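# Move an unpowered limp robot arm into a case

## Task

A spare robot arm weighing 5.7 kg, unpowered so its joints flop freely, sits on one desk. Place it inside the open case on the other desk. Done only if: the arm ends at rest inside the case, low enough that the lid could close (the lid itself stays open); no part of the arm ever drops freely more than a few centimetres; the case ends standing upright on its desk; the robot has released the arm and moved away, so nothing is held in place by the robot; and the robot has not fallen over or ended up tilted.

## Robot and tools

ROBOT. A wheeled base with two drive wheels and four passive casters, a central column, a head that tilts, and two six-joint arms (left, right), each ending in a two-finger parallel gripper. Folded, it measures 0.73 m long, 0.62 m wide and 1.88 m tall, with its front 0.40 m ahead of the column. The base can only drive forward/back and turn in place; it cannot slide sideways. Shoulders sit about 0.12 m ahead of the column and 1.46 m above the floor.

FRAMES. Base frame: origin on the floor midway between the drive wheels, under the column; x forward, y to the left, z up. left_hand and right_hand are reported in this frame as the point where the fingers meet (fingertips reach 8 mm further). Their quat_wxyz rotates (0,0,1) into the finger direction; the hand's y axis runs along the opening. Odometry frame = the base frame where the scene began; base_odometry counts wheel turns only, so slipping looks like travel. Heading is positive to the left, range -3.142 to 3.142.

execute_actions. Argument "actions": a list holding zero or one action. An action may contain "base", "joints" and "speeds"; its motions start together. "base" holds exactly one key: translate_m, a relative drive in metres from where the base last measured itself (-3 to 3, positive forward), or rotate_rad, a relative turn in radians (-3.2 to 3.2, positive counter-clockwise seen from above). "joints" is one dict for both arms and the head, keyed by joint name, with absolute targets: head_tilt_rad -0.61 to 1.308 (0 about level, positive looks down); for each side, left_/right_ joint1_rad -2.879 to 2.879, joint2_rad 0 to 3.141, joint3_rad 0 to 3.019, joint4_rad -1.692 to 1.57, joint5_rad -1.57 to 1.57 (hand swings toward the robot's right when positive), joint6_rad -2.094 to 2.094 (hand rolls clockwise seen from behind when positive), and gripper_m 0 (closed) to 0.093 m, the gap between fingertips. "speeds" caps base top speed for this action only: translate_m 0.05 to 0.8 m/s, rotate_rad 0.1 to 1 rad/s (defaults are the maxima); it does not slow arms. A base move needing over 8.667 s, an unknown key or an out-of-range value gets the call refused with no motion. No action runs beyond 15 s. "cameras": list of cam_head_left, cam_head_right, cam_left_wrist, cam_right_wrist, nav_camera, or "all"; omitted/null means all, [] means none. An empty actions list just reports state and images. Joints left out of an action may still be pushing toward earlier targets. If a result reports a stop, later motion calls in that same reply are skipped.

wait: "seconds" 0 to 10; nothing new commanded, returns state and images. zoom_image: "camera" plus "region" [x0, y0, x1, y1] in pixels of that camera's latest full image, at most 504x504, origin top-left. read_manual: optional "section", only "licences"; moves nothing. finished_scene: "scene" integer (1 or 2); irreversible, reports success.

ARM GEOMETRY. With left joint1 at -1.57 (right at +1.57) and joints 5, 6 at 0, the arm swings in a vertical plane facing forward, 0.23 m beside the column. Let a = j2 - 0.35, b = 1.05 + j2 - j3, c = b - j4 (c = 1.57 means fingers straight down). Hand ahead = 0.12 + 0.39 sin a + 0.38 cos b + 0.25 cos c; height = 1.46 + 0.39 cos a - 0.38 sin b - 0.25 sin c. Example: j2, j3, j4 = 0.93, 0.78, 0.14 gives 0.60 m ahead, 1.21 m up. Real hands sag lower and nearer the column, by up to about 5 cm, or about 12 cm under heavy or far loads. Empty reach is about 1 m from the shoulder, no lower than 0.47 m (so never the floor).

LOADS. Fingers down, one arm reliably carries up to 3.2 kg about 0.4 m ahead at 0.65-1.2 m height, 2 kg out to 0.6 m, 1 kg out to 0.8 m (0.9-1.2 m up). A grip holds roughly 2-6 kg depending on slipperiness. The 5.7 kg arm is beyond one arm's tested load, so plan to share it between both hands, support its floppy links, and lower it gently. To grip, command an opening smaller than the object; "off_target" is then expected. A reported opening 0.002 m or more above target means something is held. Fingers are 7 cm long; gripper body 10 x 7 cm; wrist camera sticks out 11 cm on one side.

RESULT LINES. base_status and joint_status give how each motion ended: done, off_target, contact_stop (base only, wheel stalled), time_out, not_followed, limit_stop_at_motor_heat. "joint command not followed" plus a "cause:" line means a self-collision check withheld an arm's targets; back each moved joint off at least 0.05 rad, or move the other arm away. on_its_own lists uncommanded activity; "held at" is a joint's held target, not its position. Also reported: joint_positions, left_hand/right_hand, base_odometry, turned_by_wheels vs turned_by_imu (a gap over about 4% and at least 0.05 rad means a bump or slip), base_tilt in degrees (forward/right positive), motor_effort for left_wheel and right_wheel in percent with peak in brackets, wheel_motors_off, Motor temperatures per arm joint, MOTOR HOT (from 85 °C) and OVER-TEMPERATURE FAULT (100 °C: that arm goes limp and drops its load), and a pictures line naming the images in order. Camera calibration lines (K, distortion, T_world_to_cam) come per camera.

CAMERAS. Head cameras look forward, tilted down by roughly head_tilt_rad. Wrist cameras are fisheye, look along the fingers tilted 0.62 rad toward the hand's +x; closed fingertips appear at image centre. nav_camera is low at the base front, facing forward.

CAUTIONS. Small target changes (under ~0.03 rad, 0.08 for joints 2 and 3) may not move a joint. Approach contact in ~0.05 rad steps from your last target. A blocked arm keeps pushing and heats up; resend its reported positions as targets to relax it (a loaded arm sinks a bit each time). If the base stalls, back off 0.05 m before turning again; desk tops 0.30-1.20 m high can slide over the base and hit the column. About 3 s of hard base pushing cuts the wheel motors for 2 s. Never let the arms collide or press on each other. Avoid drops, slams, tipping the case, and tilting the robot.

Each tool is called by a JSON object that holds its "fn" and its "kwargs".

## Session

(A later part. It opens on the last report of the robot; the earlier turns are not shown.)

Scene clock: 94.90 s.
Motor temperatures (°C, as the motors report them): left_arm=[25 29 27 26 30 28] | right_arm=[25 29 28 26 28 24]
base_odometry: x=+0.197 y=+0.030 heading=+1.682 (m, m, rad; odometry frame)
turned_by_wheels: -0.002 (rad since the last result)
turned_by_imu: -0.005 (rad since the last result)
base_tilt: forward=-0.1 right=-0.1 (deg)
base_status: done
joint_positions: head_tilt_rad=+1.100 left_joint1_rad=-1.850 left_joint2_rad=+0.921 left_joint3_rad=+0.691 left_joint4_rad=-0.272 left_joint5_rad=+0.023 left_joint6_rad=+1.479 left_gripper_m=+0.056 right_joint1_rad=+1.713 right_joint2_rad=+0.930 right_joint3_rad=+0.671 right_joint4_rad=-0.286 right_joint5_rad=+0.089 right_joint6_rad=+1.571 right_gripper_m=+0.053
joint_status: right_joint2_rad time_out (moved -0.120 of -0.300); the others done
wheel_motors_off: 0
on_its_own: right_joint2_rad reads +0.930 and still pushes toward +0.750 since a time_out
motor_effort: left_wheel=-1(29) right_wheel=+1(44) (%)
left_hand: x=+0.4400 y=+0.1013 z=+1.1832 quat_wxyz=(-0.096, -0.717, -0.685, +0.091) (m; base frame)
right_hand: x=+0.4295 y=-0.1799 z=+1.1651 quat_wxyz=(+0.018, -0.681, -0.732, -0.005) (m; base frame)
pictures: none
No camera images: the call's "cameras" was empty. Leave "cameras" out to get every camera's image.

{"fn": "execute_actions", "kwargs": {"actions": [{"base":{"rotate_rad":1.575},"speeds":{"rotate_rad":0.4}}], "cameras": []}}

{"fn": "execute_actions", "kwargs": {"actions": [{"base":{"translate_m":0.49},"speeds":{"translate_m":0.3}}], "cameras": []}}

{"fn": "execute_actions", "kwargs": {"actions": [{"base":{"rotate_rad":1.59},"speeds":{"rotate_rad":0.4},"joints":{"head_tilt_rad":0.6}}], "cameras": ["cam_head_left","nav_camera"]}}

Scene clock: 100.73 s.
Motor temperatures (°C, as the motors report them): left_arm=[26 29 27 26 33 28] | right_arm=[25 29 28 26 29 24]
base_odometry: x=+0.197 y=+0.030 heading=-3.027 (m, m, rad; odometry frame)
turned_by_wheels: +1.574 (rad since the last result)
turned_by_imu: +1.552 (rad since the last result)
base_tilt: forward=+0.1 right=-0.3 (deg)
base_status: done
joint_positions: head_tilt_rad=+1.100 left_joint1_rad=-1.850 left_joint2_rad=+0.921 left_joint3_rad=+0.692 left_joint4_rad=-0.272 left_joint5_rad=+0.021 left_joint6_rad=+1.478 left_gripper_m=+0.056 right_joint1_rad=+1.713 right_joint2_rad=+0.930 right_joint3_rad=+0.671 right_joint4_rad=-0.286 right_joint5_rad=+0.089 right_joint6_rad=+1.571 right_gripper_m=+0.053
joint_status: not commanded
wheel_motors_off: 0
on_its_own: right_joint2_rad reads +0.930 and still pushes toward +0.750 since a time_out
motor_effort: left_wheel=-5(42) right_wheel=+4(46) (%)
left_hand: x=+0.4402 y=+0.1013 z=+1.1833 quat_wxyz=(-0.096, -0.717, -0.685, +0.090) (m; base frame)
right_hand: x=+0.4295 y=-0.1800 z=+1.1651 quat_wxyz=(+0.018, -0.681, -0.732, -0.005) (m; base frame)
pictures: none
No camera images: the call's "cameras" was empty. Leave "cameras" out to get every camera's image.

Scene clock: 103.60 s.
Motor temperatures (°C, as the motors report them): left_arm=[26 29 27 26 34 28] | right_arm=[25 29 28 26 29 24]
base_odometry: x=-0.290 y=-0.027 heading=-3.027 (m, m, rad; odometry frame)
turned_by_wheels: +0.000 (rad since the last result)
turned_by_imu: +0.001 (rad since the last result)
base_tilt: forward=+0.0 right=-0.3 (deg)
base_status: done
joint_positions: head_tilt_rad=+1.100 left_joint1_rad=-1.850 left_joint2_rad=+0.920 left_joint3_rad=+0.704 left_joint4_rad=-0.272 left_joint5_rad=+0.017 left_joint6_rad=+1.483 left_gripper_m=+0.056 right_joint1_rad=+1.713 right_joint2_rad=+0.929 right_joint3_rad=+0.683 right_joint4_rad=-0.283 right_joint5_rad=+0.090 right_joint6_rad=+1.570 right_gripper_m=+0.053
joint_status: not commanded
wheel_motors_off: 0
on_its_own: right_joint2_rad reads +0.929 and still pushes toward +0.750 since a time_out
motor_effort: left_wheel=+1(42) right_wheel=-1(51) (%)
left_hand: x=+0.4483 y=+0.1012 z=+1.1851 quat_wxyz=(-0.101, -0.718, -0.684, +0.084) (m; base frame)
right_hand: x=+0.4378 y=-0.1796 z=+1.1666 quat_wxyz=(+0.013, -0.681, -0.732, -0.011) (m; base frame)
pictures: none
No camera images: the call's "cameras" was empty. Leave "cameras" out to get every camera's image.

Scene clock: 108.57 s.
Motor temperatures (°C, as the motors report them): left_arm=[26 29 27 26 35 28] | right_arm=[25 30 28 26 30 24]
base_odometry: x=-0.290 y=-0.027 heading=-1.437 (m, m, rad; odometry frame)
turned_by_wheels: +1.589 (rad since the last result)
turned_by_imu: +1.567 (rad since the last result)
base_tilt: forward=-0.1 right=-0.3 (deg)
base_status: done
joint_positions: head_tilt_rad=+0.618 left_joint1_rad=-1.850 left_joint2_rad=+0.920 left_joint3_rad=+0.704 left_joint4_rad=-0.272 left_joint5_rad=+0.018 left_joint6_rad=+1.483 left_gripper_m=+0.056 right_joint1_rad=+1.712 right_joint2_rad=+0.929 right_joint3_rad=+0.682 right_joint4_rad=-0.283 right_joint5_rad=+0.088 right_joint6_rad=+1.570 right_gripper_m=+0.053
joint_status: all done
wheel_motors_off: 0
on_its_own: right_joint2_rad reads +0.929 and still pushes toward +0.750 since a time_out
motor_effort: left_wheel=-5(40) right_wheel=+4(43) (%)
left_hand: x=+0.4483 y=+0.1011 z=+1.1851 quat_wxyz=(-0.101, -0.718, -0.684, +0.085) (m; base frame)
right_hand: x=+0.4373 y=-0.1798 z=+1.1665 quat_wxyz=(+0.013, -0.681, -0.732, -0.011) (m; base frame)
pictures: cam_head_left, nav_camera
camera_calibration (this result's frames):
cam_head_left: T_world_to_cam=[[0.0637713, -0.997861, 0.014365, 0.000879252], [-0.486253, -0.0436391, -0.872728, 1.36024], [0.871488, 0.0486699, -0.487996, 0.626307], [0, 0, 0, 1]] pos_world=[0.115548, 0.0297548, 1.49275]
Images, in order (width x height): cam_head_left 504x504, nav_camera 504x504.

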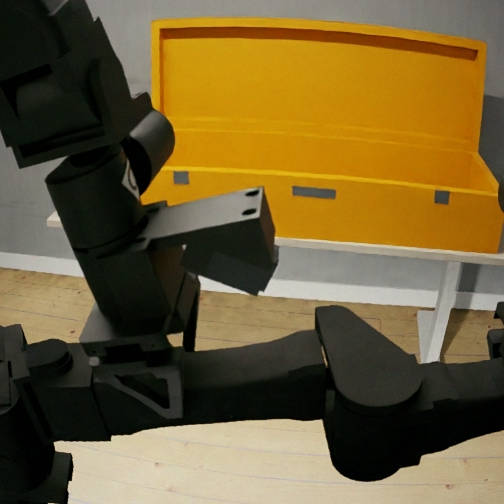

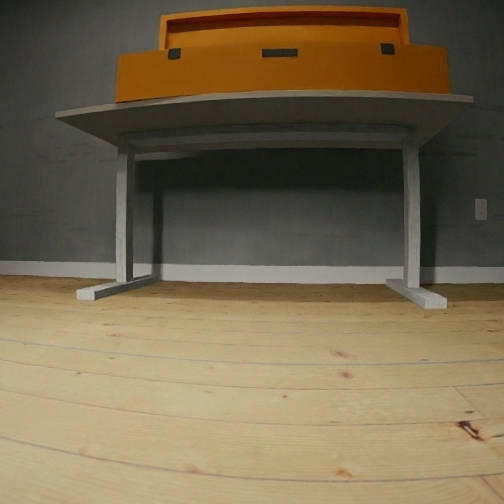

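{"fn": "execute_actions", "kwargs": {"actions": [{"base":{"rotate_rad":-0.04}}], "cameras": []}}

{"fn": "execute_actions", "kwargs": {"actions": [{"base":{"translate_m":0.75},"speeds":{"translate_m":0.3},"joints":{"head_tilt_rad":0.85}}]}}

Scene clock: 111.73 s.
Motor temperatures (°C, as the motors report them): left_arm=[26 29 27 26 36 28] | right_arm=[25 30 28 26 30 24]
base_odometry: x=-0.290 y=-0.026 heading=-1.477 (m, m, rad; odometry frame)
turned_by_wheels: -0.039 (rad since the last result)
turned_by_imu: -0.040 (rad since the last result)
base_tilt: forward=-0.1 right=-0.4 (deg)
base_status: done
joint_positions: head_tilt_rad=+0.618 left_joint1_rad=-1.850 left_joint2_rad=+0.920 left_joint3_rad=+0.704 left_joint4_rad=-0.272 left_joint5_rad=+0.019 left_joint6_rad=+1.483 left_gripper_m=+0.056 right_joint1_rad=+1.711 right_joint2_rad=+0.929 right_joint3_rad=+0.682 right_joint4_rad=-0.283 right_joint5_rad=+0.087 right_joint6_rad=+1.570 right_gripper_m=+0.053
joint_status: not commanded
wheel_motors_off: 0
on_its_own: right_joint2_rad reads +0.929 and still pushes toward +0.750 since a time_out
motor_effort: left_wheel=+4(15) right_wheel=-4(12) (%)
left_hand: x=+0.4483 y=+0.1009 z=+1.1852 quat_wxyz=(-0.101, -0.718, -0.683, +0.085) (m; base frame)
right_hand: x=+0.4371 y=-0.1801 z=+1.1665 quat_wxyz=(+0.013, -0.681, -0.732, -0.010) (m; base frame)
pictures: none
No camera images: the call's "cameras" was empty. Leave "cameras" out to get every camera's image.

Scene clock: 115.47 s.
Motor temperatures (°C, as the motors report them): left_arm=[26 29 27 26 37 28] | right_arm=[25 30 29 26 30 24]
base_odometry: x=-0.219 y=-0.773 heading=-1.475 (m, m, rad; odometry frame)
turned_by_wheels: +0.002 (rad since the last result)
turned_by_imu: +0.002 (rad since the last result)
base_tilt: forward=+0.0 right=-0.2 (deg)
base_status: done
joint_positions: head_tilt_rad=+0.852 left_joint1_rad=-1.850 left_joint2_rad=+0.919 left_joint3_rad=+0.704 left_joint4_rad=-0.272 left_joint5_rad=+0.019 left_joint6_rad=+1.482 left_gripper_m=+0.056 right_joint1_rad=+1.711 right_joint2_rad=+0.928 right_joint3_rad=+0.682 right_joint4_rad=-0.282 right_joint5_rad=+0.088 right_joint6_rad=+1.568 right_gripper_m=+0.053
joint_status: all done
wheel_motors_off: 0
on_its_own: right_joint2_rad reads +0.928 and still pushes toward +0.750 since a time_out
motor_effort: left_wheel=+1(59) right_wheel=-2(41) (%)
left_hand: x=+0.4484 y=+0.1009 z=+1.1855 quat_wxyz=(-0.102, -0.717, -0.684, +0.085) (m; base frame)
right_hand: x=+0.4379 y=-0.1802 z=+1.1669 quat_wxyz=(+0.012, -0.681, -0.732, -0.011) (m; base frame)
pictures: cam_head_left, cam_head_right, cam_left_wrist, cam_right_wrist, nav_camera
camera_calibration (this result's frames):
cam_head_left: T_world_to_cam=[[0.0653637, -0.997861, -0.00084447, 0.0242222], [-0.675713, -0.0436391, -0.735872, 1.15896], [0.734261, 0.0486699, -0.677121, 0.92442], [0, 0, 0, 1]] pos_world=[0.102776, 0.0297548, 1.47881]
cam_head_right: T_world_to_cam=[[0.0723554, -0.99737, -0.00412961, -0.0321486], [-0.691814, -0.0472051, -0.720531, 1.13529], [0.718442, 0.0549913, -0.69341, 0.95342], [0, 0, 0, 1]] pos_world=[0.102757, -0.0309024, 1.47899]
cam_left_wrist: T_world_to_cam=[[-0.998667, 0.0419842, -0.030026, 0.475548], [0.0288963, 0.936768, 0.348755, -0.514117], [0.0427696, 0.347422, -0.936733, 1.17982], [0, 0, 0, 1]] pos_world=[0.43931, 0.0517466, 1.29876]
cam_right_wrist: T_world_to_cam=[[-0.997424, -0.0714203, 0.00666056, 0.416568], [-0.051775, 0.781098, 0.622259, -0.560885], [-0.0496445, 0.620311, -0.782783, 1.16829], [0, 0, 0, 1]] pos_world=[0.444455, -0.256847, 1.26076]
Images, in order (width x height): cam_head_left 504x504, cam_head_right 504x504, cam_left_wrist 616x616, cam_right_wrist 616x616, nav_camera 504x504.

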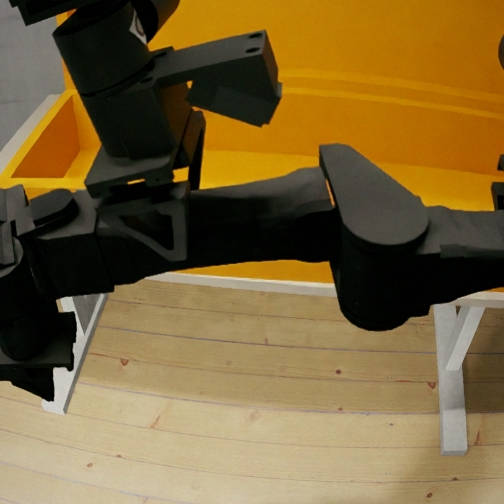

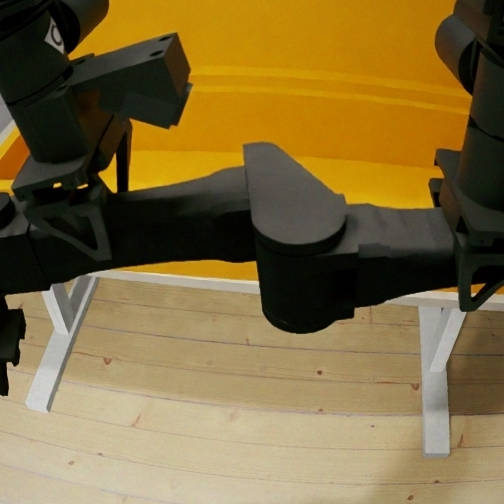

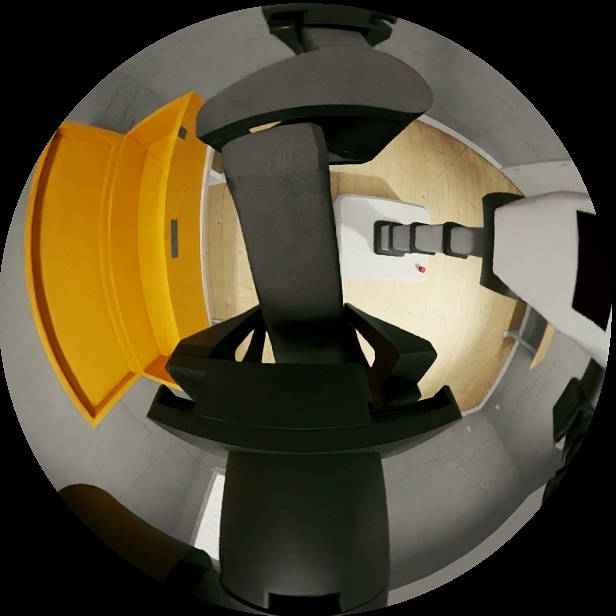

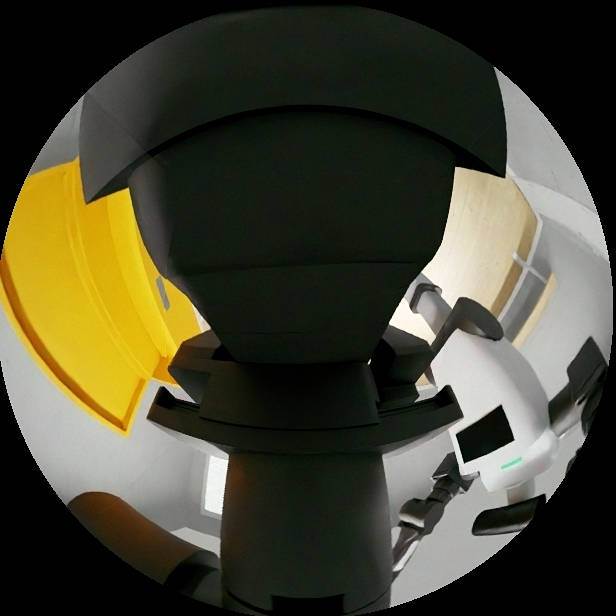

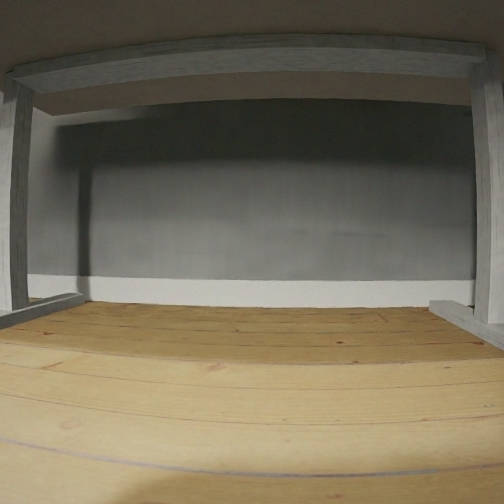

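{"fn": "execute_actions", "kwargs": {"actions": [{"base":{"translate_m":0.25},"speeds":{"translate_m":0.15},"joints":{"left_joint2_rad":0.68,"left_joint3_rad":0.66,"left_joint4_rad":-0.4,"right_joint3_rad":0.62}}], "cameras": ["cam_head_left","cam_left_wrist"]}}

Scene clock: 119.80 s.
Motor temperatures (°C, as the motors report them): left_arm=[26 29 27 26 38 28] | right_arm=[25 30 28 26 30 24]
base_odometry: x=-0.195 y=-1.022 heading=-1.474 (m, m, rad; odometry frame)
turned_by_wheels: +0.001 (rad since the last result)
turned_by_imu: +0.001 (rad since the last result)
base_tilt: forward=+0.1 right=-0.3 (deg)
base_status: done
joint_positions: head_tilt_rad=+0.852 left_joint1_rad=-1.847 left_joint2_rad=+0.808 left_joint3_rad=+0.639 left_joint4_rad=-0.382 left_joint5_rad=+0.016 left_joint6_rad=+1.466 left_gripper_m=+0.056 right_joint1_rad=+1.734 right_joint2_rad=+0.890 right_joint3_rad=+0.602 right_joint4_rad=-0.284 right_joint5_rad=+0.042 right_joint6_rad=+1.586 right_gripper_m=+0.053
joint_status: all done
wheel_motors_off: 0
on_its_own: right_joint2_rad reads +0.890 and still pushes toward +0.750 since a time_out
motor_effort: left_wheel=+1(32) right_wheel=-1(40) (%)
left_hand: x=+0.4130 y=+0.1139 z=+1.2104 quat_wxyz=(-0.074, -0.714, -0.688, +0.104) (m; base frame)
right_hand: x=+0.3979 y=-0.1663 z=+1.1722 quat_wxyz=(+0.051, -0.681, -0.730, -0.017) (m; base frame)
pictures: cam_head_left, cam_left_wrist
camera_calibration (this result's frames):
cam_head_left: T_world_to_cam=[[0.0653635, -0.997861, -0.00086413, 0.0242525], [-0.675935, -0.0436391, -0.735668, 1.15866], [0.734057, 0.0486699, -0.677341, 0.92477], [0, 0, 0, 1]] pos_world=[0.102757, 0.0297548, 1.47879]
cam_left_wrist: T_world_to_cam=[[-0.998507, 0.0406505, 0.0364919, 0.360034], [0.0510731, 0.93171, 0.359593, -0.55565], [-0.0193823, 0.36092, -0.932395, 1.21902], [0, 0, 0, 1]] pos_world=[0.411503, 0.0631013, 1.32327]
Images, in order (width x height): cam_head_left 504x504, cam_left_wrist 616x616.

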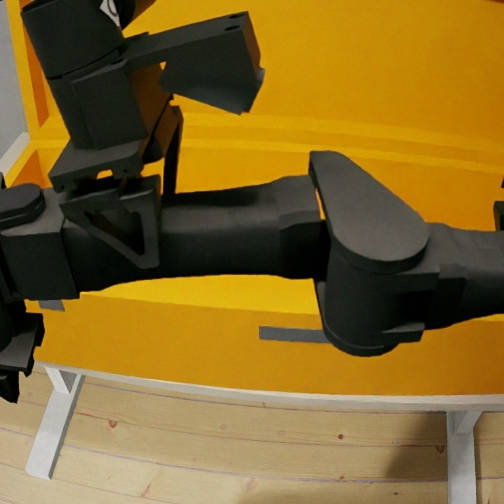

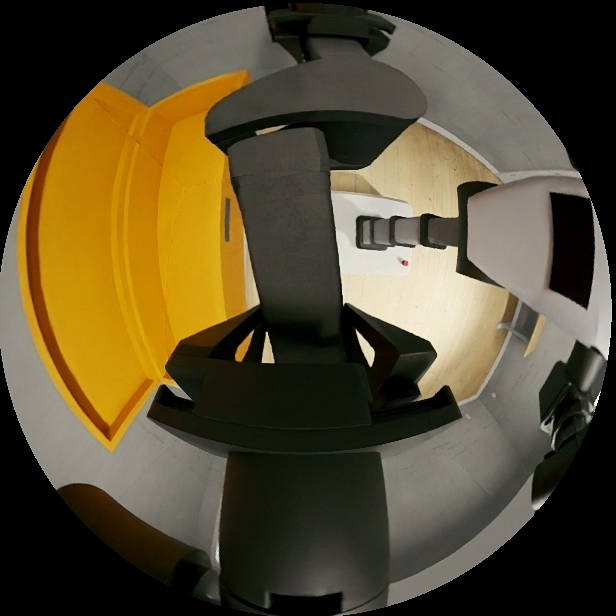

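{"fn": "execute_actions", "kwargs": {"actions": [{"base":{"translate_m":0.28},"speeds":{"translate_m":0.06},"joints":{"head_tilt_rad":1.05}}], "cameras": ["cam_head_left","cam_left_wrist","cam_right_wrist"]}}

Scene clock: 126.60 s.
Motor temperatures (°C, as the motors report them): left_arm=[26 30 28 26 39 28] | right_arm=[25 30 28 26 29 24]
base_odometry: x=-0.168 y=-1.301 heading=-1.473 (m, m, rad; odometry frame)
turned_by_wheels: +0.001 (rad since the last result)
turned_by_imu: +0.000 (rad since the last result)
base_tilt: forward=+0.1 right=-0.1 (deg)
base_status: done
joint_positions: head_tilt_rad=+1.050 left_joint1_rad=-1.847 left_joint2_rad=+0.805 left_joint3_rad=+0.635 left_joint4_rad=-0.382 left_joint5_rad=+0.019 left_joint6_rad=+1.465 left_gripper_m=+0.056 right_joint1_rad=+1.734 right_joint2_rad=+0.887 right_joint3_rad=+0.599 right_joint4_rad=-0.284 right_joint5_rad=+0.042 right_joint6_rad=+1.585 right_gripper_m=+0.053
joint_status: all done
wheel_motors_off: 0
motor_effort: left_wheel=+1(32) right_wheel=-1(38) (%)
left_hand: x=+0.4117 y=+0.1138 z=+1.2109 quat_wxyz=(-0.074, -0.714, -0.688, +0.105) (m; base frame)
right_hand: x=+0.3971 y=-0.1665 z=+1.1728 quat_wxyz=(+0.051, -0.680, -0.731, -0.017) (m; base frame)
pictures: cam_head_left, cam_left_wrist, cam_right_wrist
camera_calibration (this result's frames):
cam_head_left: T_world_to_cam=[[0.06392, -0.997861, -0.0136883, 0.0440739], [-0.807289, -0.0436391, -0.588541, 0.938649], [0.586685, 0.0486699, -0.808351, 1.13389], [0, 0, 0, 1]] pos_world=[0.0897047, 0.0297548, 1.46962]
cam_left_wrist: T_world_to_cam=[[-0.998501, 0.0400584, 0.0372877, 0.357806], [0.0507626, 0.932525, 0.357519, -0.553146], [-0.0204501, 0.358876, -0.933161, 1.22113], [0, 0, 0, 1]] pos_world=[0.410321, 0.0632567, 1.32393]
cam_right_wrist: T_world_to_cam=[[-0.9961, -0.0726043, 0.0501313, 0.325164], [-0.0202902, 0.741463, 0.670686, -0.653311], [-0.0858652, 0.667054, -0.740045, 1.13449], [0, 0, 0, 1]] pos_world=[0.408053, -0.248751, 1.26144]
Images, in order (width x height): cam_head_left 504x504, cam_left_wrist 616x616, cam_right_wrist 616x616.

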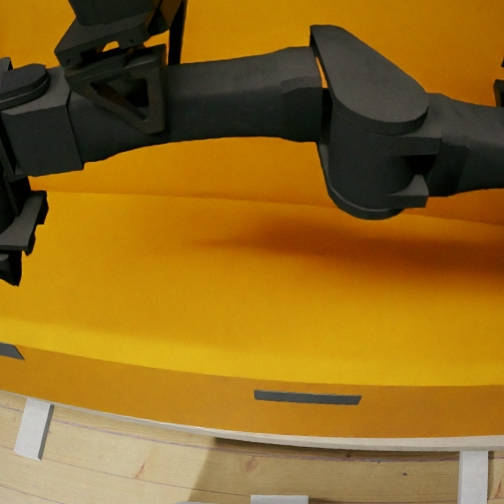

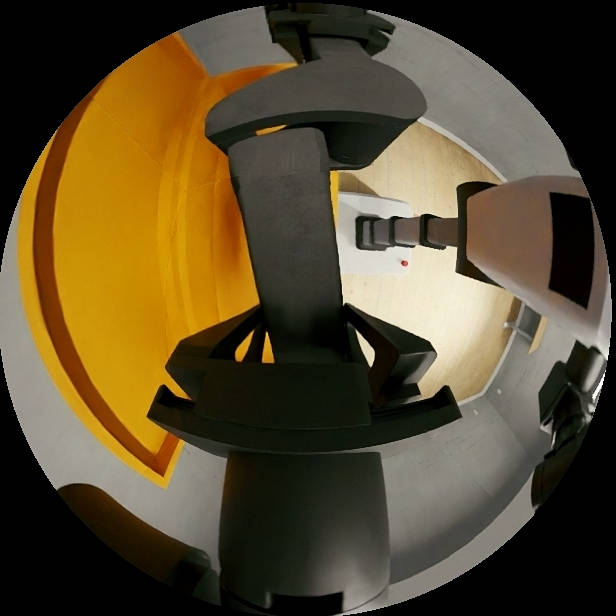

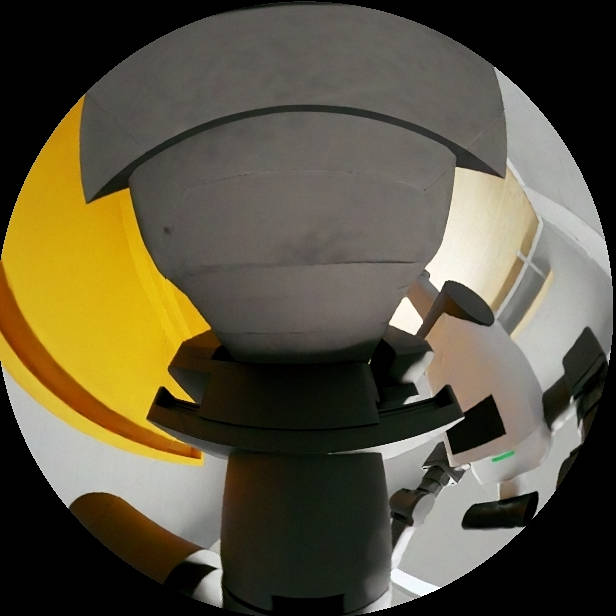

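{"fn": "execute_actions", "kwargs": {"actions": [{"base":{"translate_m":0.03},"speeds":{"translate_m":0.05},"joints":{"right_joint2_rad":1.1,"right_joint3_rad":0.85,"right_joint4_rad":-0.15,"left_joint2_rad":1.1,"left_joint3_rad":0.85,"left_joint4_rad":-0.15}}], "cameras": ["cam_head_left"]}}

{"fn": "execute_actions", "kwargs": {"actions": [{"joints":{"right_joint2_rad":1.45,"right_joint3_rad":1.05,"right_joint4_rad":-0.05,"left_joint2_rad":1.48,"left_joint3_rad":1.05,"left_joint4_rad":-0.02}}], "cameras": ["cam_head_left","cam_head_right"]}}

Scene clock: 129.97 s.
Motor temperatures (°C, as the motors report them): left_arm=[26 30 28 26 38 28] | right_arm=[25 30 28 26 29 24]
base_odometry: x=-0.165 y=-1.331 heading=-1.473 (m, m, rad; odometry frame)
turned_by_wheels: +0.000 (rad since the last result)
turned_by_imu: +0.000 (rad since the last result)
base_tilt: forward=-0.1 right=-0.1 (deg)
base_status: done
joint_positions: head_tilt_rad=+1.050 left_joint1_rad=-1.809 left_joint2_rad=+1.187 left_joint3_rad=+0.834 left_joint4_rad=-0.143 left_joint5_rad=-0.010 left_joint6_rad=+1.501 left_gripper_m=+0.056 right_joint1_rad=+1.695 right_joint2_rad=+1.223 right_joint3_rad=+0.825 right_joint4_rad=-0.143 right_joint5_rad=+0.068 right_joint6_rad=+1.568 right_gripper_m=+0.053
joint_status: all done
wheel_motors_off: 0
motor_effort: left_wheel=+0(30) right_wheel=-1(32) (%)
left_hand: x=+0.4749 y=+0.1042 z=+1.1029 quat_wxyz=(-0.077, -0.720, -0.687, +0.063) (m; base frame)
right_hand: x=+0.4618 y=-0.1729 z=+1.0799 quat_wxyz=(+0.019, -0.683, -0.730, -0.008) (m; base frame)
pictures: cam_head_left
camera_calibration (this result's frames):
cam_head_left: T_world_to_cam=[[0.0639158, -0.997861, -0.0137078, 0.0441042], [-0.807469, -0.0436391, -0.588294, 0.938277], [0.586438, 0.0486699, -0.808531, 1.13418], [0, 0, 0, 1]] pos_world=[0.0896832, 0.0297548, 1.46961]
Images, in order (width x height): cam_head_left 504x504.

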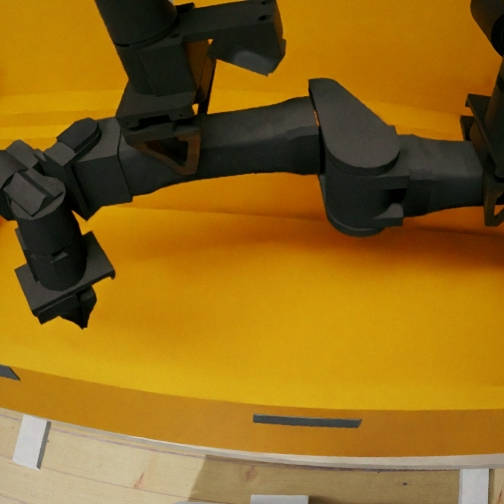

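Scene clock: 131.67 s.
Motor temperatures (°C, as the motors report them): left_arm=[26 30 27 26 37 28] | right_arm=[25 30 28 26 29 24]
base_odometry: x=-0.165 y=-1.331 heading=-1.473 (m, m, rad; odometry frame)
turned_by_wheels: +0.000 (rad since the last result)
turned_by_imu: +0.000 (rad since the last result)
base_tilt: forward=+0.1 right=-0.3 (deg)
base_status: not commanded
joint_positions: head_tilt_rad=+1.050 left_joint1_rad=-1.780 left_joint2_rad=+1.578 left_joint3_rad=+1.063 left_joint4_rad=-0.020 left_joint5_rad=-0.036 left_joint6_rad=+1.506 left_gripper_m=+0.056 right_joint1_rad=+1.676 right_joint2_rad=+1.593 right_joint3_rad=+1.051 right_joint4_rad=-0.054 right_joint5_rad=+0.080 right_joint6_rad=+1.574 right_gripper_m=+0.053
joint_status: right_joint2_rad off_target (ended at +1.593, target +1.450); the others done
wheel_motors_off: 0
motor_effort: left_wheel=+1(5) right_wheel=-1(7) (%)
left_hand: x=+0.4811 y=+0.0983 z=+0.9675 quat_wxyz=(-0.046, -0.719, -0.691, +0.056) (m; base frame)
right_hand: x=+0.4632 y=-0.1733 z=+0.9537 quat_wxyz=(+0.028, -0.687, -0.726, +0.021) (m; base frame)
pictures: cam_head_left, cam_head_right
camera_calibration (this result's frames):
cam_head_left: T_world_to_cam=[[0.0639158, -0.997861, -0.0137078, 0.0441042], [-0.807469, -0.0436391, -0.588294, 0.938278], [0.586438, 0.0486699, -0.808531, 1.13418], [0, 0, 0, 1]] pos_world=[0.0896832, 0.0297548, 1.46961]
cam_head_right: T_world_to_cam=[[0.070123, -0.99737, -0.0183063, -0.0102049], [-0.82023, -0.0472051, -0.570082, 0.910017], [0.567719, 0.0549913, -0.821384, 1.15804], [0, 0, 0, 1]] pos_world=[0.0897007, -0.0309024, 1.46979]
Images, in order (width x height): cam_head_left 504x504, cam_head_right 504x504.

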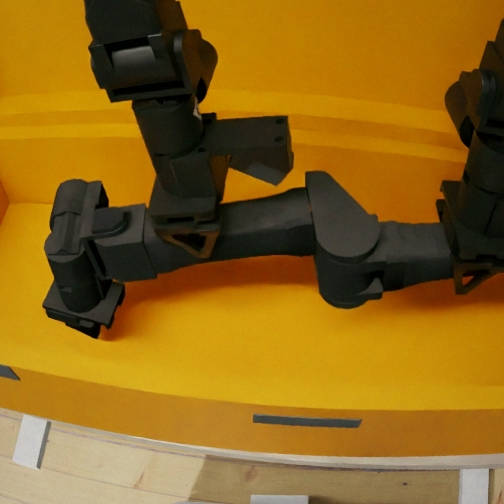

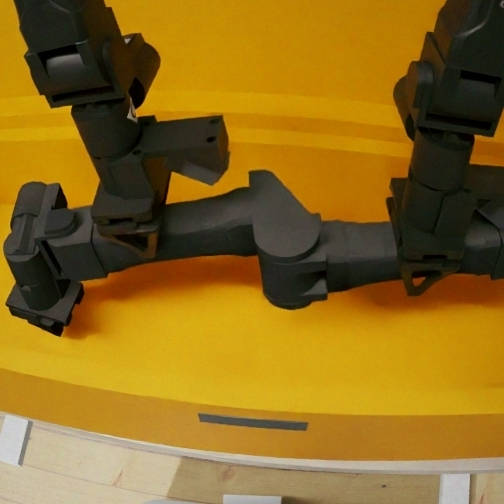

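{"fn": "execute_actions", "kwargs": {"actions": [{"joints":{"right_joint2_rad":1.72,"right_joint3_rad":1.25,"right_joint4_rad":0.0,"left_joint2_rad":1.72,"left_joint3_rad":1.25,"left_joint4_rad":0.03}}], "cameras": ["cam_head_left","cam_right_wrist"]}}

Scene clock: 133.63 s.
Motor temperatures (°C, as the motors report them): left_arm=[26 30 27 26 36 28] | right_arm=[25 30 28 26 29 24]
base_odometry: x=-0.165 y=-1.331 heading=-1.473 (m, m, rad; odometry frame)
turned_by_wheels: +0.000 (rad since the last result)
turned_by_imu: +0.000 (rad since the last result)
base_tilt: forward=+0.0 right=-0.4 (deg)
base_status: not commanded
joint_positions: head_tilt_rad=+1.050 left_joint1_rad=-1.778 left_joint2_rad=+1.695 left_joint3_rad=+1.239 left_joint4_rad=+0.000 left_joint5_rad=-0.056 left_joint6_rad=+1.587 left_gripper_m=+0.055 right_joint1_rad=+1.651 right_joint2_rad=+1.835 right_joint3_rad=+1.278 right_joint4_rad=+0.023 right_joint5_rad=+0.027 right_joint6_rad=+1.609 right_gripper_m=+0.052
joint_status: all done
wheel_motors_off: 0
motor_effort: left_wheel=+0(3) right_wheel=-1(4) (%)
left_hand: x=+0.5350 y=+0.0903 z=+0.9262 quat_wxyz=(-0.070, -0.743, -0.665, +0.020) (m; base frame)
right_hand: x=+0.4908 y=-0.1721 z=+0.8618 quat_wxyz=(+0.019, -0.706, -0.708, -0.011) (m; base frame)
pictures: cam_head_left, cam_right_wrist
camera_calibration (this result's frames):
cam_head_left: T_world_to_cam=[[0.0639158, -0.997861, -0.0137078, 0.0441042], [-0.807469, -0.0436391, -0.588294, 0.938277], [0.586438, 0.0486699, -0.808531, 1.13418], [0, 0, 0, 1]] pos_world=[0.0896832, 0.0297548, 1.46961]
cam_right_wrist: T_world_to_cam=[[-0.999849, -0.00131318, 0.0173247, 0.476009], [0.00987861, 0.777314, 0.629035, -0.411403], [-0.0142928, 0.629111, -0.777184, 0.90646], [0, 0, 0, 1]] pos_world=[0.492957, -0.24985, 0.955026]
Images, in order (width x height): cam_head_left 504x504, cam_right_wrist 616x616.

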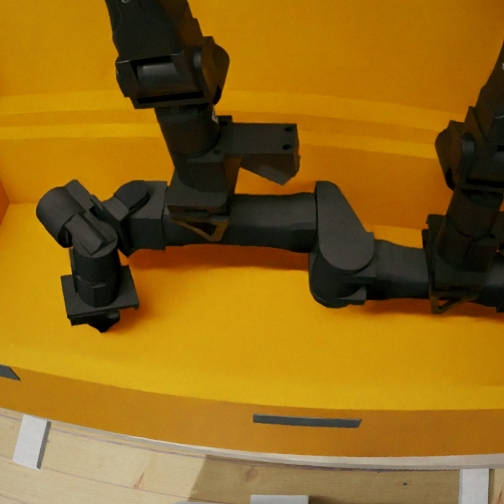

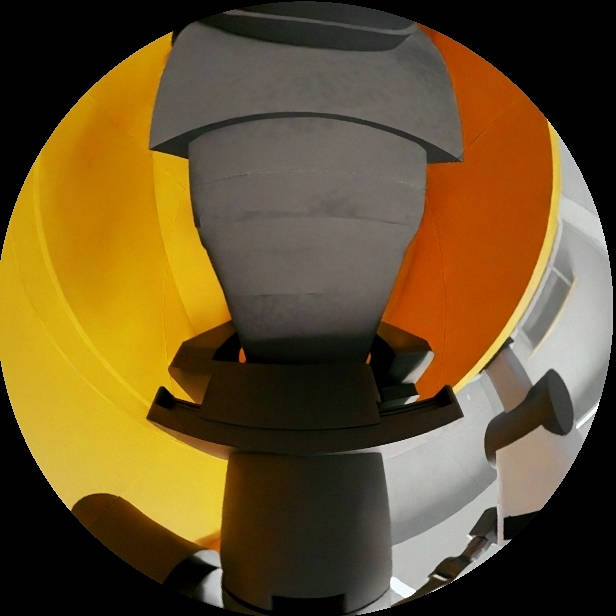

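{"fn": "execute_actions", "kwargs": {"actions": [{"joints":{"right_joint2_rad":1.9,"right_joint3_rad":1.4,"left_joint2_rad":1.9,"left_joint3_rad":1.48,"left_joint4_rad":0.0}}], "cameras": ["cam_head_left"]}}

{"fn": "execute_actions", "kwargs": {"actions": [{"joints":{"right_joint2_rad":2.0,"right_joint3_rad":1.47,"left_joint2_rad":2.03,"left_joint3_rad":1.6}}], "cameras": ["cam_head_left"]}}

Scene clock: 136.27 s.
Motor temperatures (°C, as the motors report them): left_arm=[26 30 27 26 35 28] | right_arm=[25 30 28 26 29 24]
base_odometry: x=-0.165 y=-1.331 heading=-1.473 (m, m, rad; odometry frame)
turned_by_wheels: +0.000 (rad since the last result)
turned_by_imu: +0.000 (rad since the last result)
base_tilt: forward=+0.1 right=-0.2 (deg)
base_status: not commanded
joint_positions: head_tilt_rad=+1.051 left_joint1_rad=-1.775 left_joint2_rad=+1.968 left_joint3_rad=+1.465 left_joint4_rad=+0.005 left_joint5_rad=-0.043 left_joint6_rad=+1.552 left_gripper_m=+0.054 right_joint1_rad=+1.641 right_joint2_rad=+2.005 right_joint3_rad=+1.406 right_joint4_rad=+0.003 right_joint5_rad=+0.080 right_joint6_rad=+1.621 right_gripper_m=+0.052
joint_status: all done
wheel_motors_off: 0
motor_effort: left_wheel=+0(8) right_wheel=-1(7) (%)
left_hand: x=+0.5144 y=+0.0731 z=+0.8217 quat_wxyz=(-0.057, -0.733, -0.676, +0.039) (m; base frame)
right_hand: x=+0.4597 y=-0.1855 z=+0.7974 quat_wxyz=(+0.017, -0.710, -0.703, +0.033) (m; base frame)
pictures: cam_head_left
camera_calibration (this result's frames):
cam_head_left: T_world_to_cam=[[0.0639155, -0.997861, -0.0137091, 0.0441061], [-0.80748, -0.0436391, -0.588279, 0.938254], [0.586422, 0.0486699, -0.808542, 1.1342], [0, 0, 0, 1]] pos_world=[0.0896818, 0.0297548, 1.46961]
Images, in order (width x height): cam_head_left 504x504.

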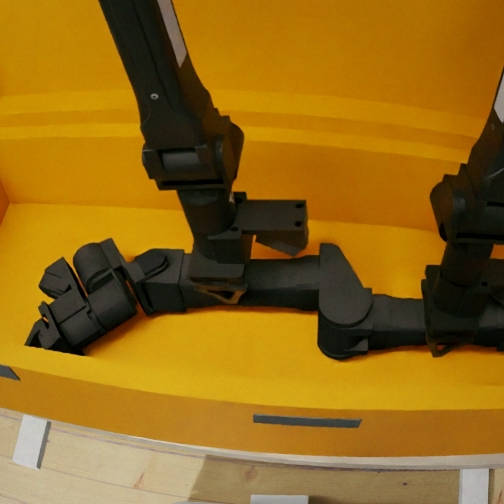

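Scene clock: 136.97 s.
Motor temperatures (°C, as the motors report them): left_arm=[26 30 27 26 35 28] | right_arm=[25 30 28 26 29 24]
base_odometry: x=-0.165 y=-1.331 heading=-1.473 (m, m, rad; odometry frame)
turned_by_wheels: +0.000 (rad since the last result)
turned_by_imu: +0.000 (rad since the last result)
base_tilt: forward=-0.1 right=-0.3 (deg)
base_status: not commanded
joint_positions: head_tilt_rad=+1.051 left_joint1_rad=-1.772 left_joint2_rad=+2.031 left_joint3_rad=+1.561 left_joint4_rad=-0.003 left_joint5_rad=-0.047 left_joint6_rad=+1.563 left_gripper_m=+0.054 right_joint1_rad=+1.640 right_joint2_rad=+2.039 right_joint3_rad=+1.462 right_joint4_rad=-0.004 right_joint5_rad=+0.078 right_joint6_rad=+1.642 right_gripper_m=+0.052
joint_status: all done
wheel_motors_off: 0
motor_effort: left_wheel=+3(5) right_wheel=+1(3) (%)
left_hand: x=+0.5315 y=+0.0707 z=+0.7985 quat_wxyz=(-0.064, -0.735, -0.674, +0.027) (m; base frame)
right_hand: x=+0.4709 y=-0.1849 z=+0.7838 quat_wxyz=(+0.012, -0.718, -0.695, +0.027) (m; base frame)
pictures: cam_head_left
camera_calibration (this result's frames):
cam_head_left: T_world_to_cam=[[0.0639155, -0.997861, -0.0137091, 0.0441061], [-0.80748, -0.0436391, -0.588279, 0.938254], [0.586422, 0.0486699, -0.808542, 1.1342], [0, 0, 0, 1]] pos_world=[0.0896818, 0.0297548, 1.46961]
Images, in order (width x height): cam_head_left 504x504.

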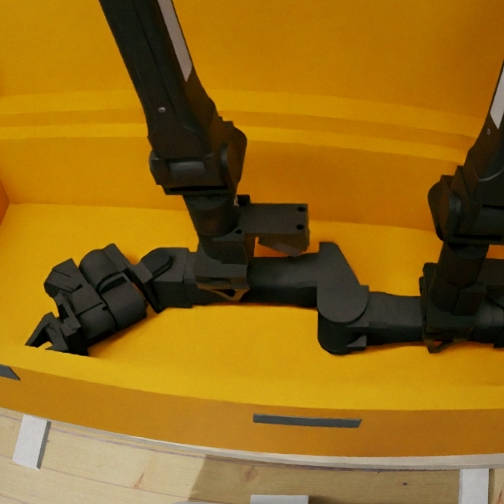

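Down. Release, lift, back off.

{"fn": "execute_actions", "kwargs": {"actions": [{"joints":{"left_gripper_m":0.085,"right_gripper_m":0.085}}], "cameras": []}}

{"fn": "execute_actions", "kwargs": {"actions": [{"joints":{"right_joint2_rad":1.3,"right_joint3_rad":1.0,"left_joint2_rad":1.3,"left_joint3_rad":1.1}}], "cameras": ["cam_head_left"]}}

{"fn": "execute_actions", "kwargs": {"actions": [{"base":{"translate_m":-0.6},"joints":{"head_tilt_rad":0.8}}], "cameras": ["cam_head_left","cam_head_right"]}}

Scene clock: 139.57 s.
Motor temperatures (°C, as the motors report them): left_arm=[26 30 27 26 34 28] | right_arm=[25 30 28 26 29 24]
base_odometry: x=-0.165 y=-1.331 heading=-1.473 (m, m, rad; odometry frame)
turned_by_wheels: +0.000 (rad since the last result)
turned_by_imu: +0.000 (rad since the last result)
base_tilt: forward=+0.0 right=-0.3 (deg)
base_status: not commanded
joint_positions: head_tilt_rad=+1.051 left_joint1_rad=-1.764 left_joint2_rad=+2.031 left_joint3_rad=+1.583 left_joint4_rad=-0.004 left_joint5_rad=-0.055 left_joint6_rad=+1.562 left_gripper_m=+0.085 right_joint1_rad=+1.644 right_joint2_rad=+2.026 right_joint3_rad=+1.467 right_joint4_rad=-0.004 right_joint5_rad=+0.056 right_joint6_rad=+1.582 right_gripper_m=+0.085
joint_status: all done
wheel_motors_off: 0
motor_effort: left_wheel=+2(3) right_wheel=-1(0) (%)
left_hand: x=+0.5459 y=+0.0773 z=+0.7981 quat_wxyz=(-0.067, -0.733, -0.677, +0.015) (m; base frame)
right_hand: x=+0.4820 y=-0.1777 z=+0.7884 quat_wxyz=(+0.016, -0.697, -0.717, +0.012) (m; base frame)
pictures: none
No camera images: the call's "cameras" was empty. Leave "cameras" out to get every camera's image.

Scene clock: 141.00 s.
Motor temperatures (°C, as the motors report them): left_arm=[26 30 27 26 34 28] | right_arm=[25 30 28 26 29 24]
base_odometry: x=-0.165 y=-1.331 heading=-1.473 (m, m, rad; odometry frame)
turned_by_wheels: +0.000 (rad since the last result)
turned_by_imu: +0.000 (rad since the last result)
base_tilt: forward=+0.0 right=-0.2 (deg)
base_status: not commanded
joint_positions: head_tilt_rad=+1.051 left_joint1_rad=-1.759 left_joint2_rad=+1.275 left_joint3_rad=+1.101 left_joint4_rad=-0.004 left_joint5_rad=-0.057 left_joint6_rad=+1.562 left_gripper_m=+0.085 right_joint1_rad=+1.644 right_joint2_rad=+1.284 right_joint3_rad=+1.002 right_joint4_rad=-0.004 right_joint5_rad=+0.056 right_joint6_rad=+1.581 right_gripper_m=+0.085
joint_status: all done
wheel_motors_off: 0
motor_effort: left_wheel=+1(2) right_wheel=-1(1) (%)
left_hand: x=+0.6417 y=+0.1230 z=+1.1042 quat_wxyz=(-0.165, -0.711, -0.679, -0.078) (m; base frame)
right_hand: x=+0.5829 y=-0.1923 z=+1.0750 quat_wxyz=(-0.080, -0.698, -0.706, -0.089) (m; base frame)
pictures: cam_head_left
camera_calibration (this result's frames):
cam_head_left: T_world_to_cam=[[0.0639155, -0.997861, -0.0137091, 0.0441061], [-0.80748, -0.0436391, -0.588279, 0.938254], [0.586422, 0.0486699, -0.808542, 1.1342], [0, 0, 0, 1]] pos_world=[0.0896818, 0.0297548, 1.46961]
Images, in order (width x height): cam_head_left 504x504.

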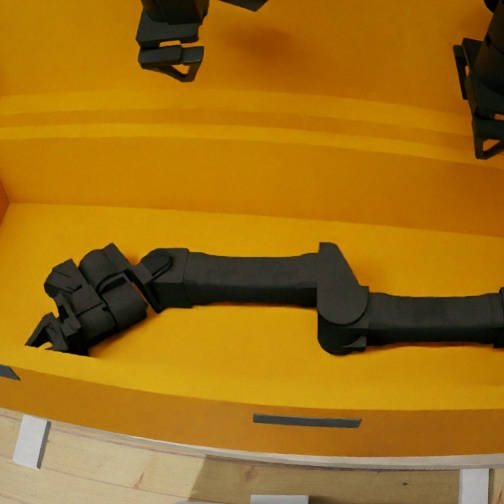

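Scene clock: 143.70 s.
Motor temperatures (°C, as the motors report them): left_arm=[26 29 27 26 33 28] | right_arm=[25 29 28 26 29 24]
base_odometry: x=-0.224 y=-0.734 heading=-1.471 (m, m, rad; odometry frame)
turned_by_wheels: +0.002 (rad since the last result)
turned_by_imu: +0.000 (rad since the last result)
base_tilt: forward=+0.0 right=-0.4 (deg)
base_status: done
joint_positions: head_tilt_rad=+0.815 left_joint1_rad=-1.757 left_joint2_rad=+1.279 left_joint3_rad=+1.094 left_joint4_rad=-0.004 left_joint5_rad=-0.057 left_joint6_rad=+1.562 left_gripper_m=+0.085 right_joint1_rad=+1.646 right_joint2_rad=+1.285 right_joint3_rad=+0.995 right_joint4_rad=-0.004 right_joint5_rad=+0.056 right_joint6_rad=+1.581 right_gripper_m=+0.085
joint_status: all done
wheel_motors_off: 0
motor_effort: left_wheel=+1(43) right_wheel=-2(46) (%)
left_hand: x=+0.6362 y=+0.1239 z=+1.1005 quat_wxyz=(-0.160, -0.712, -0.679, -0.075) (m; base frame)
right_hand: x=+0.5779 y=-0.1917 z=+1.0733 quat_wxyz=(-0.076, -0.698, -0.707, -0.086) (m; base frame)
pictures: cam_head_left, cam_head_right
camera_calibration (this result's frames):
cam_head_left: T_world_to_cam=[[0.0653506, -0.997861, 0.00156011, 0.0205198], [-0.648192, -0.0436391, -0.760226, 1.19509], [0.758668, 0.0486699, -0.649657, 0.880906], [0, 0, 0, 1]] pos_world=[0.104991, 0.0297548, 1.48079]
cam_head_right: T_world_to_cam=[[0.0724584, -0.99737, -0.00146566, -0.0362562], [-0.664845, -0.0472051, -0.745488, 1.17237], [0.743458, 0.0549913, -0.666517, 0.910755], [0, 0, 0, 1]] pos_world=[0.104965, -0.0309024, 1.48097]
Images, in order (width x height): cam_head_left 504x504, cam_head_right 504x504.

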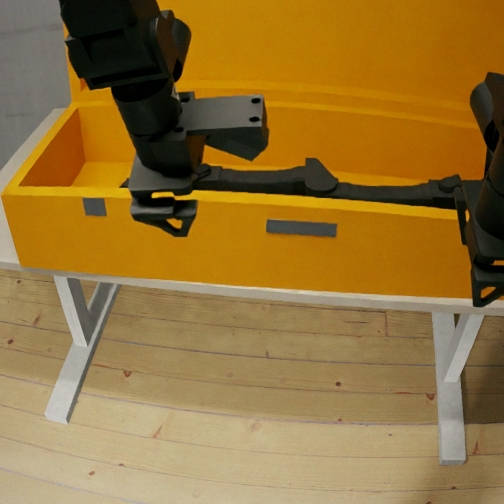

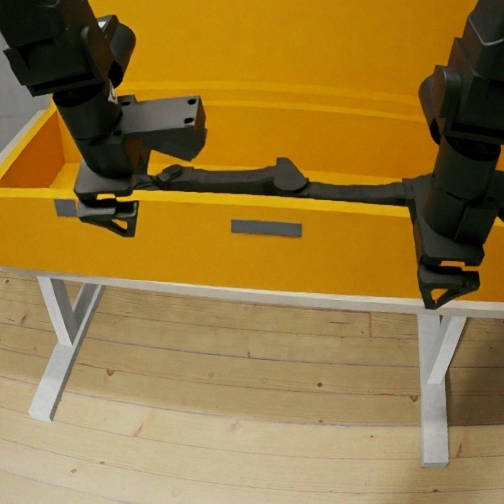

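{"fn": "finished_scene", "kwargs": {"scene": 1}}

The scene is finished: the task was done.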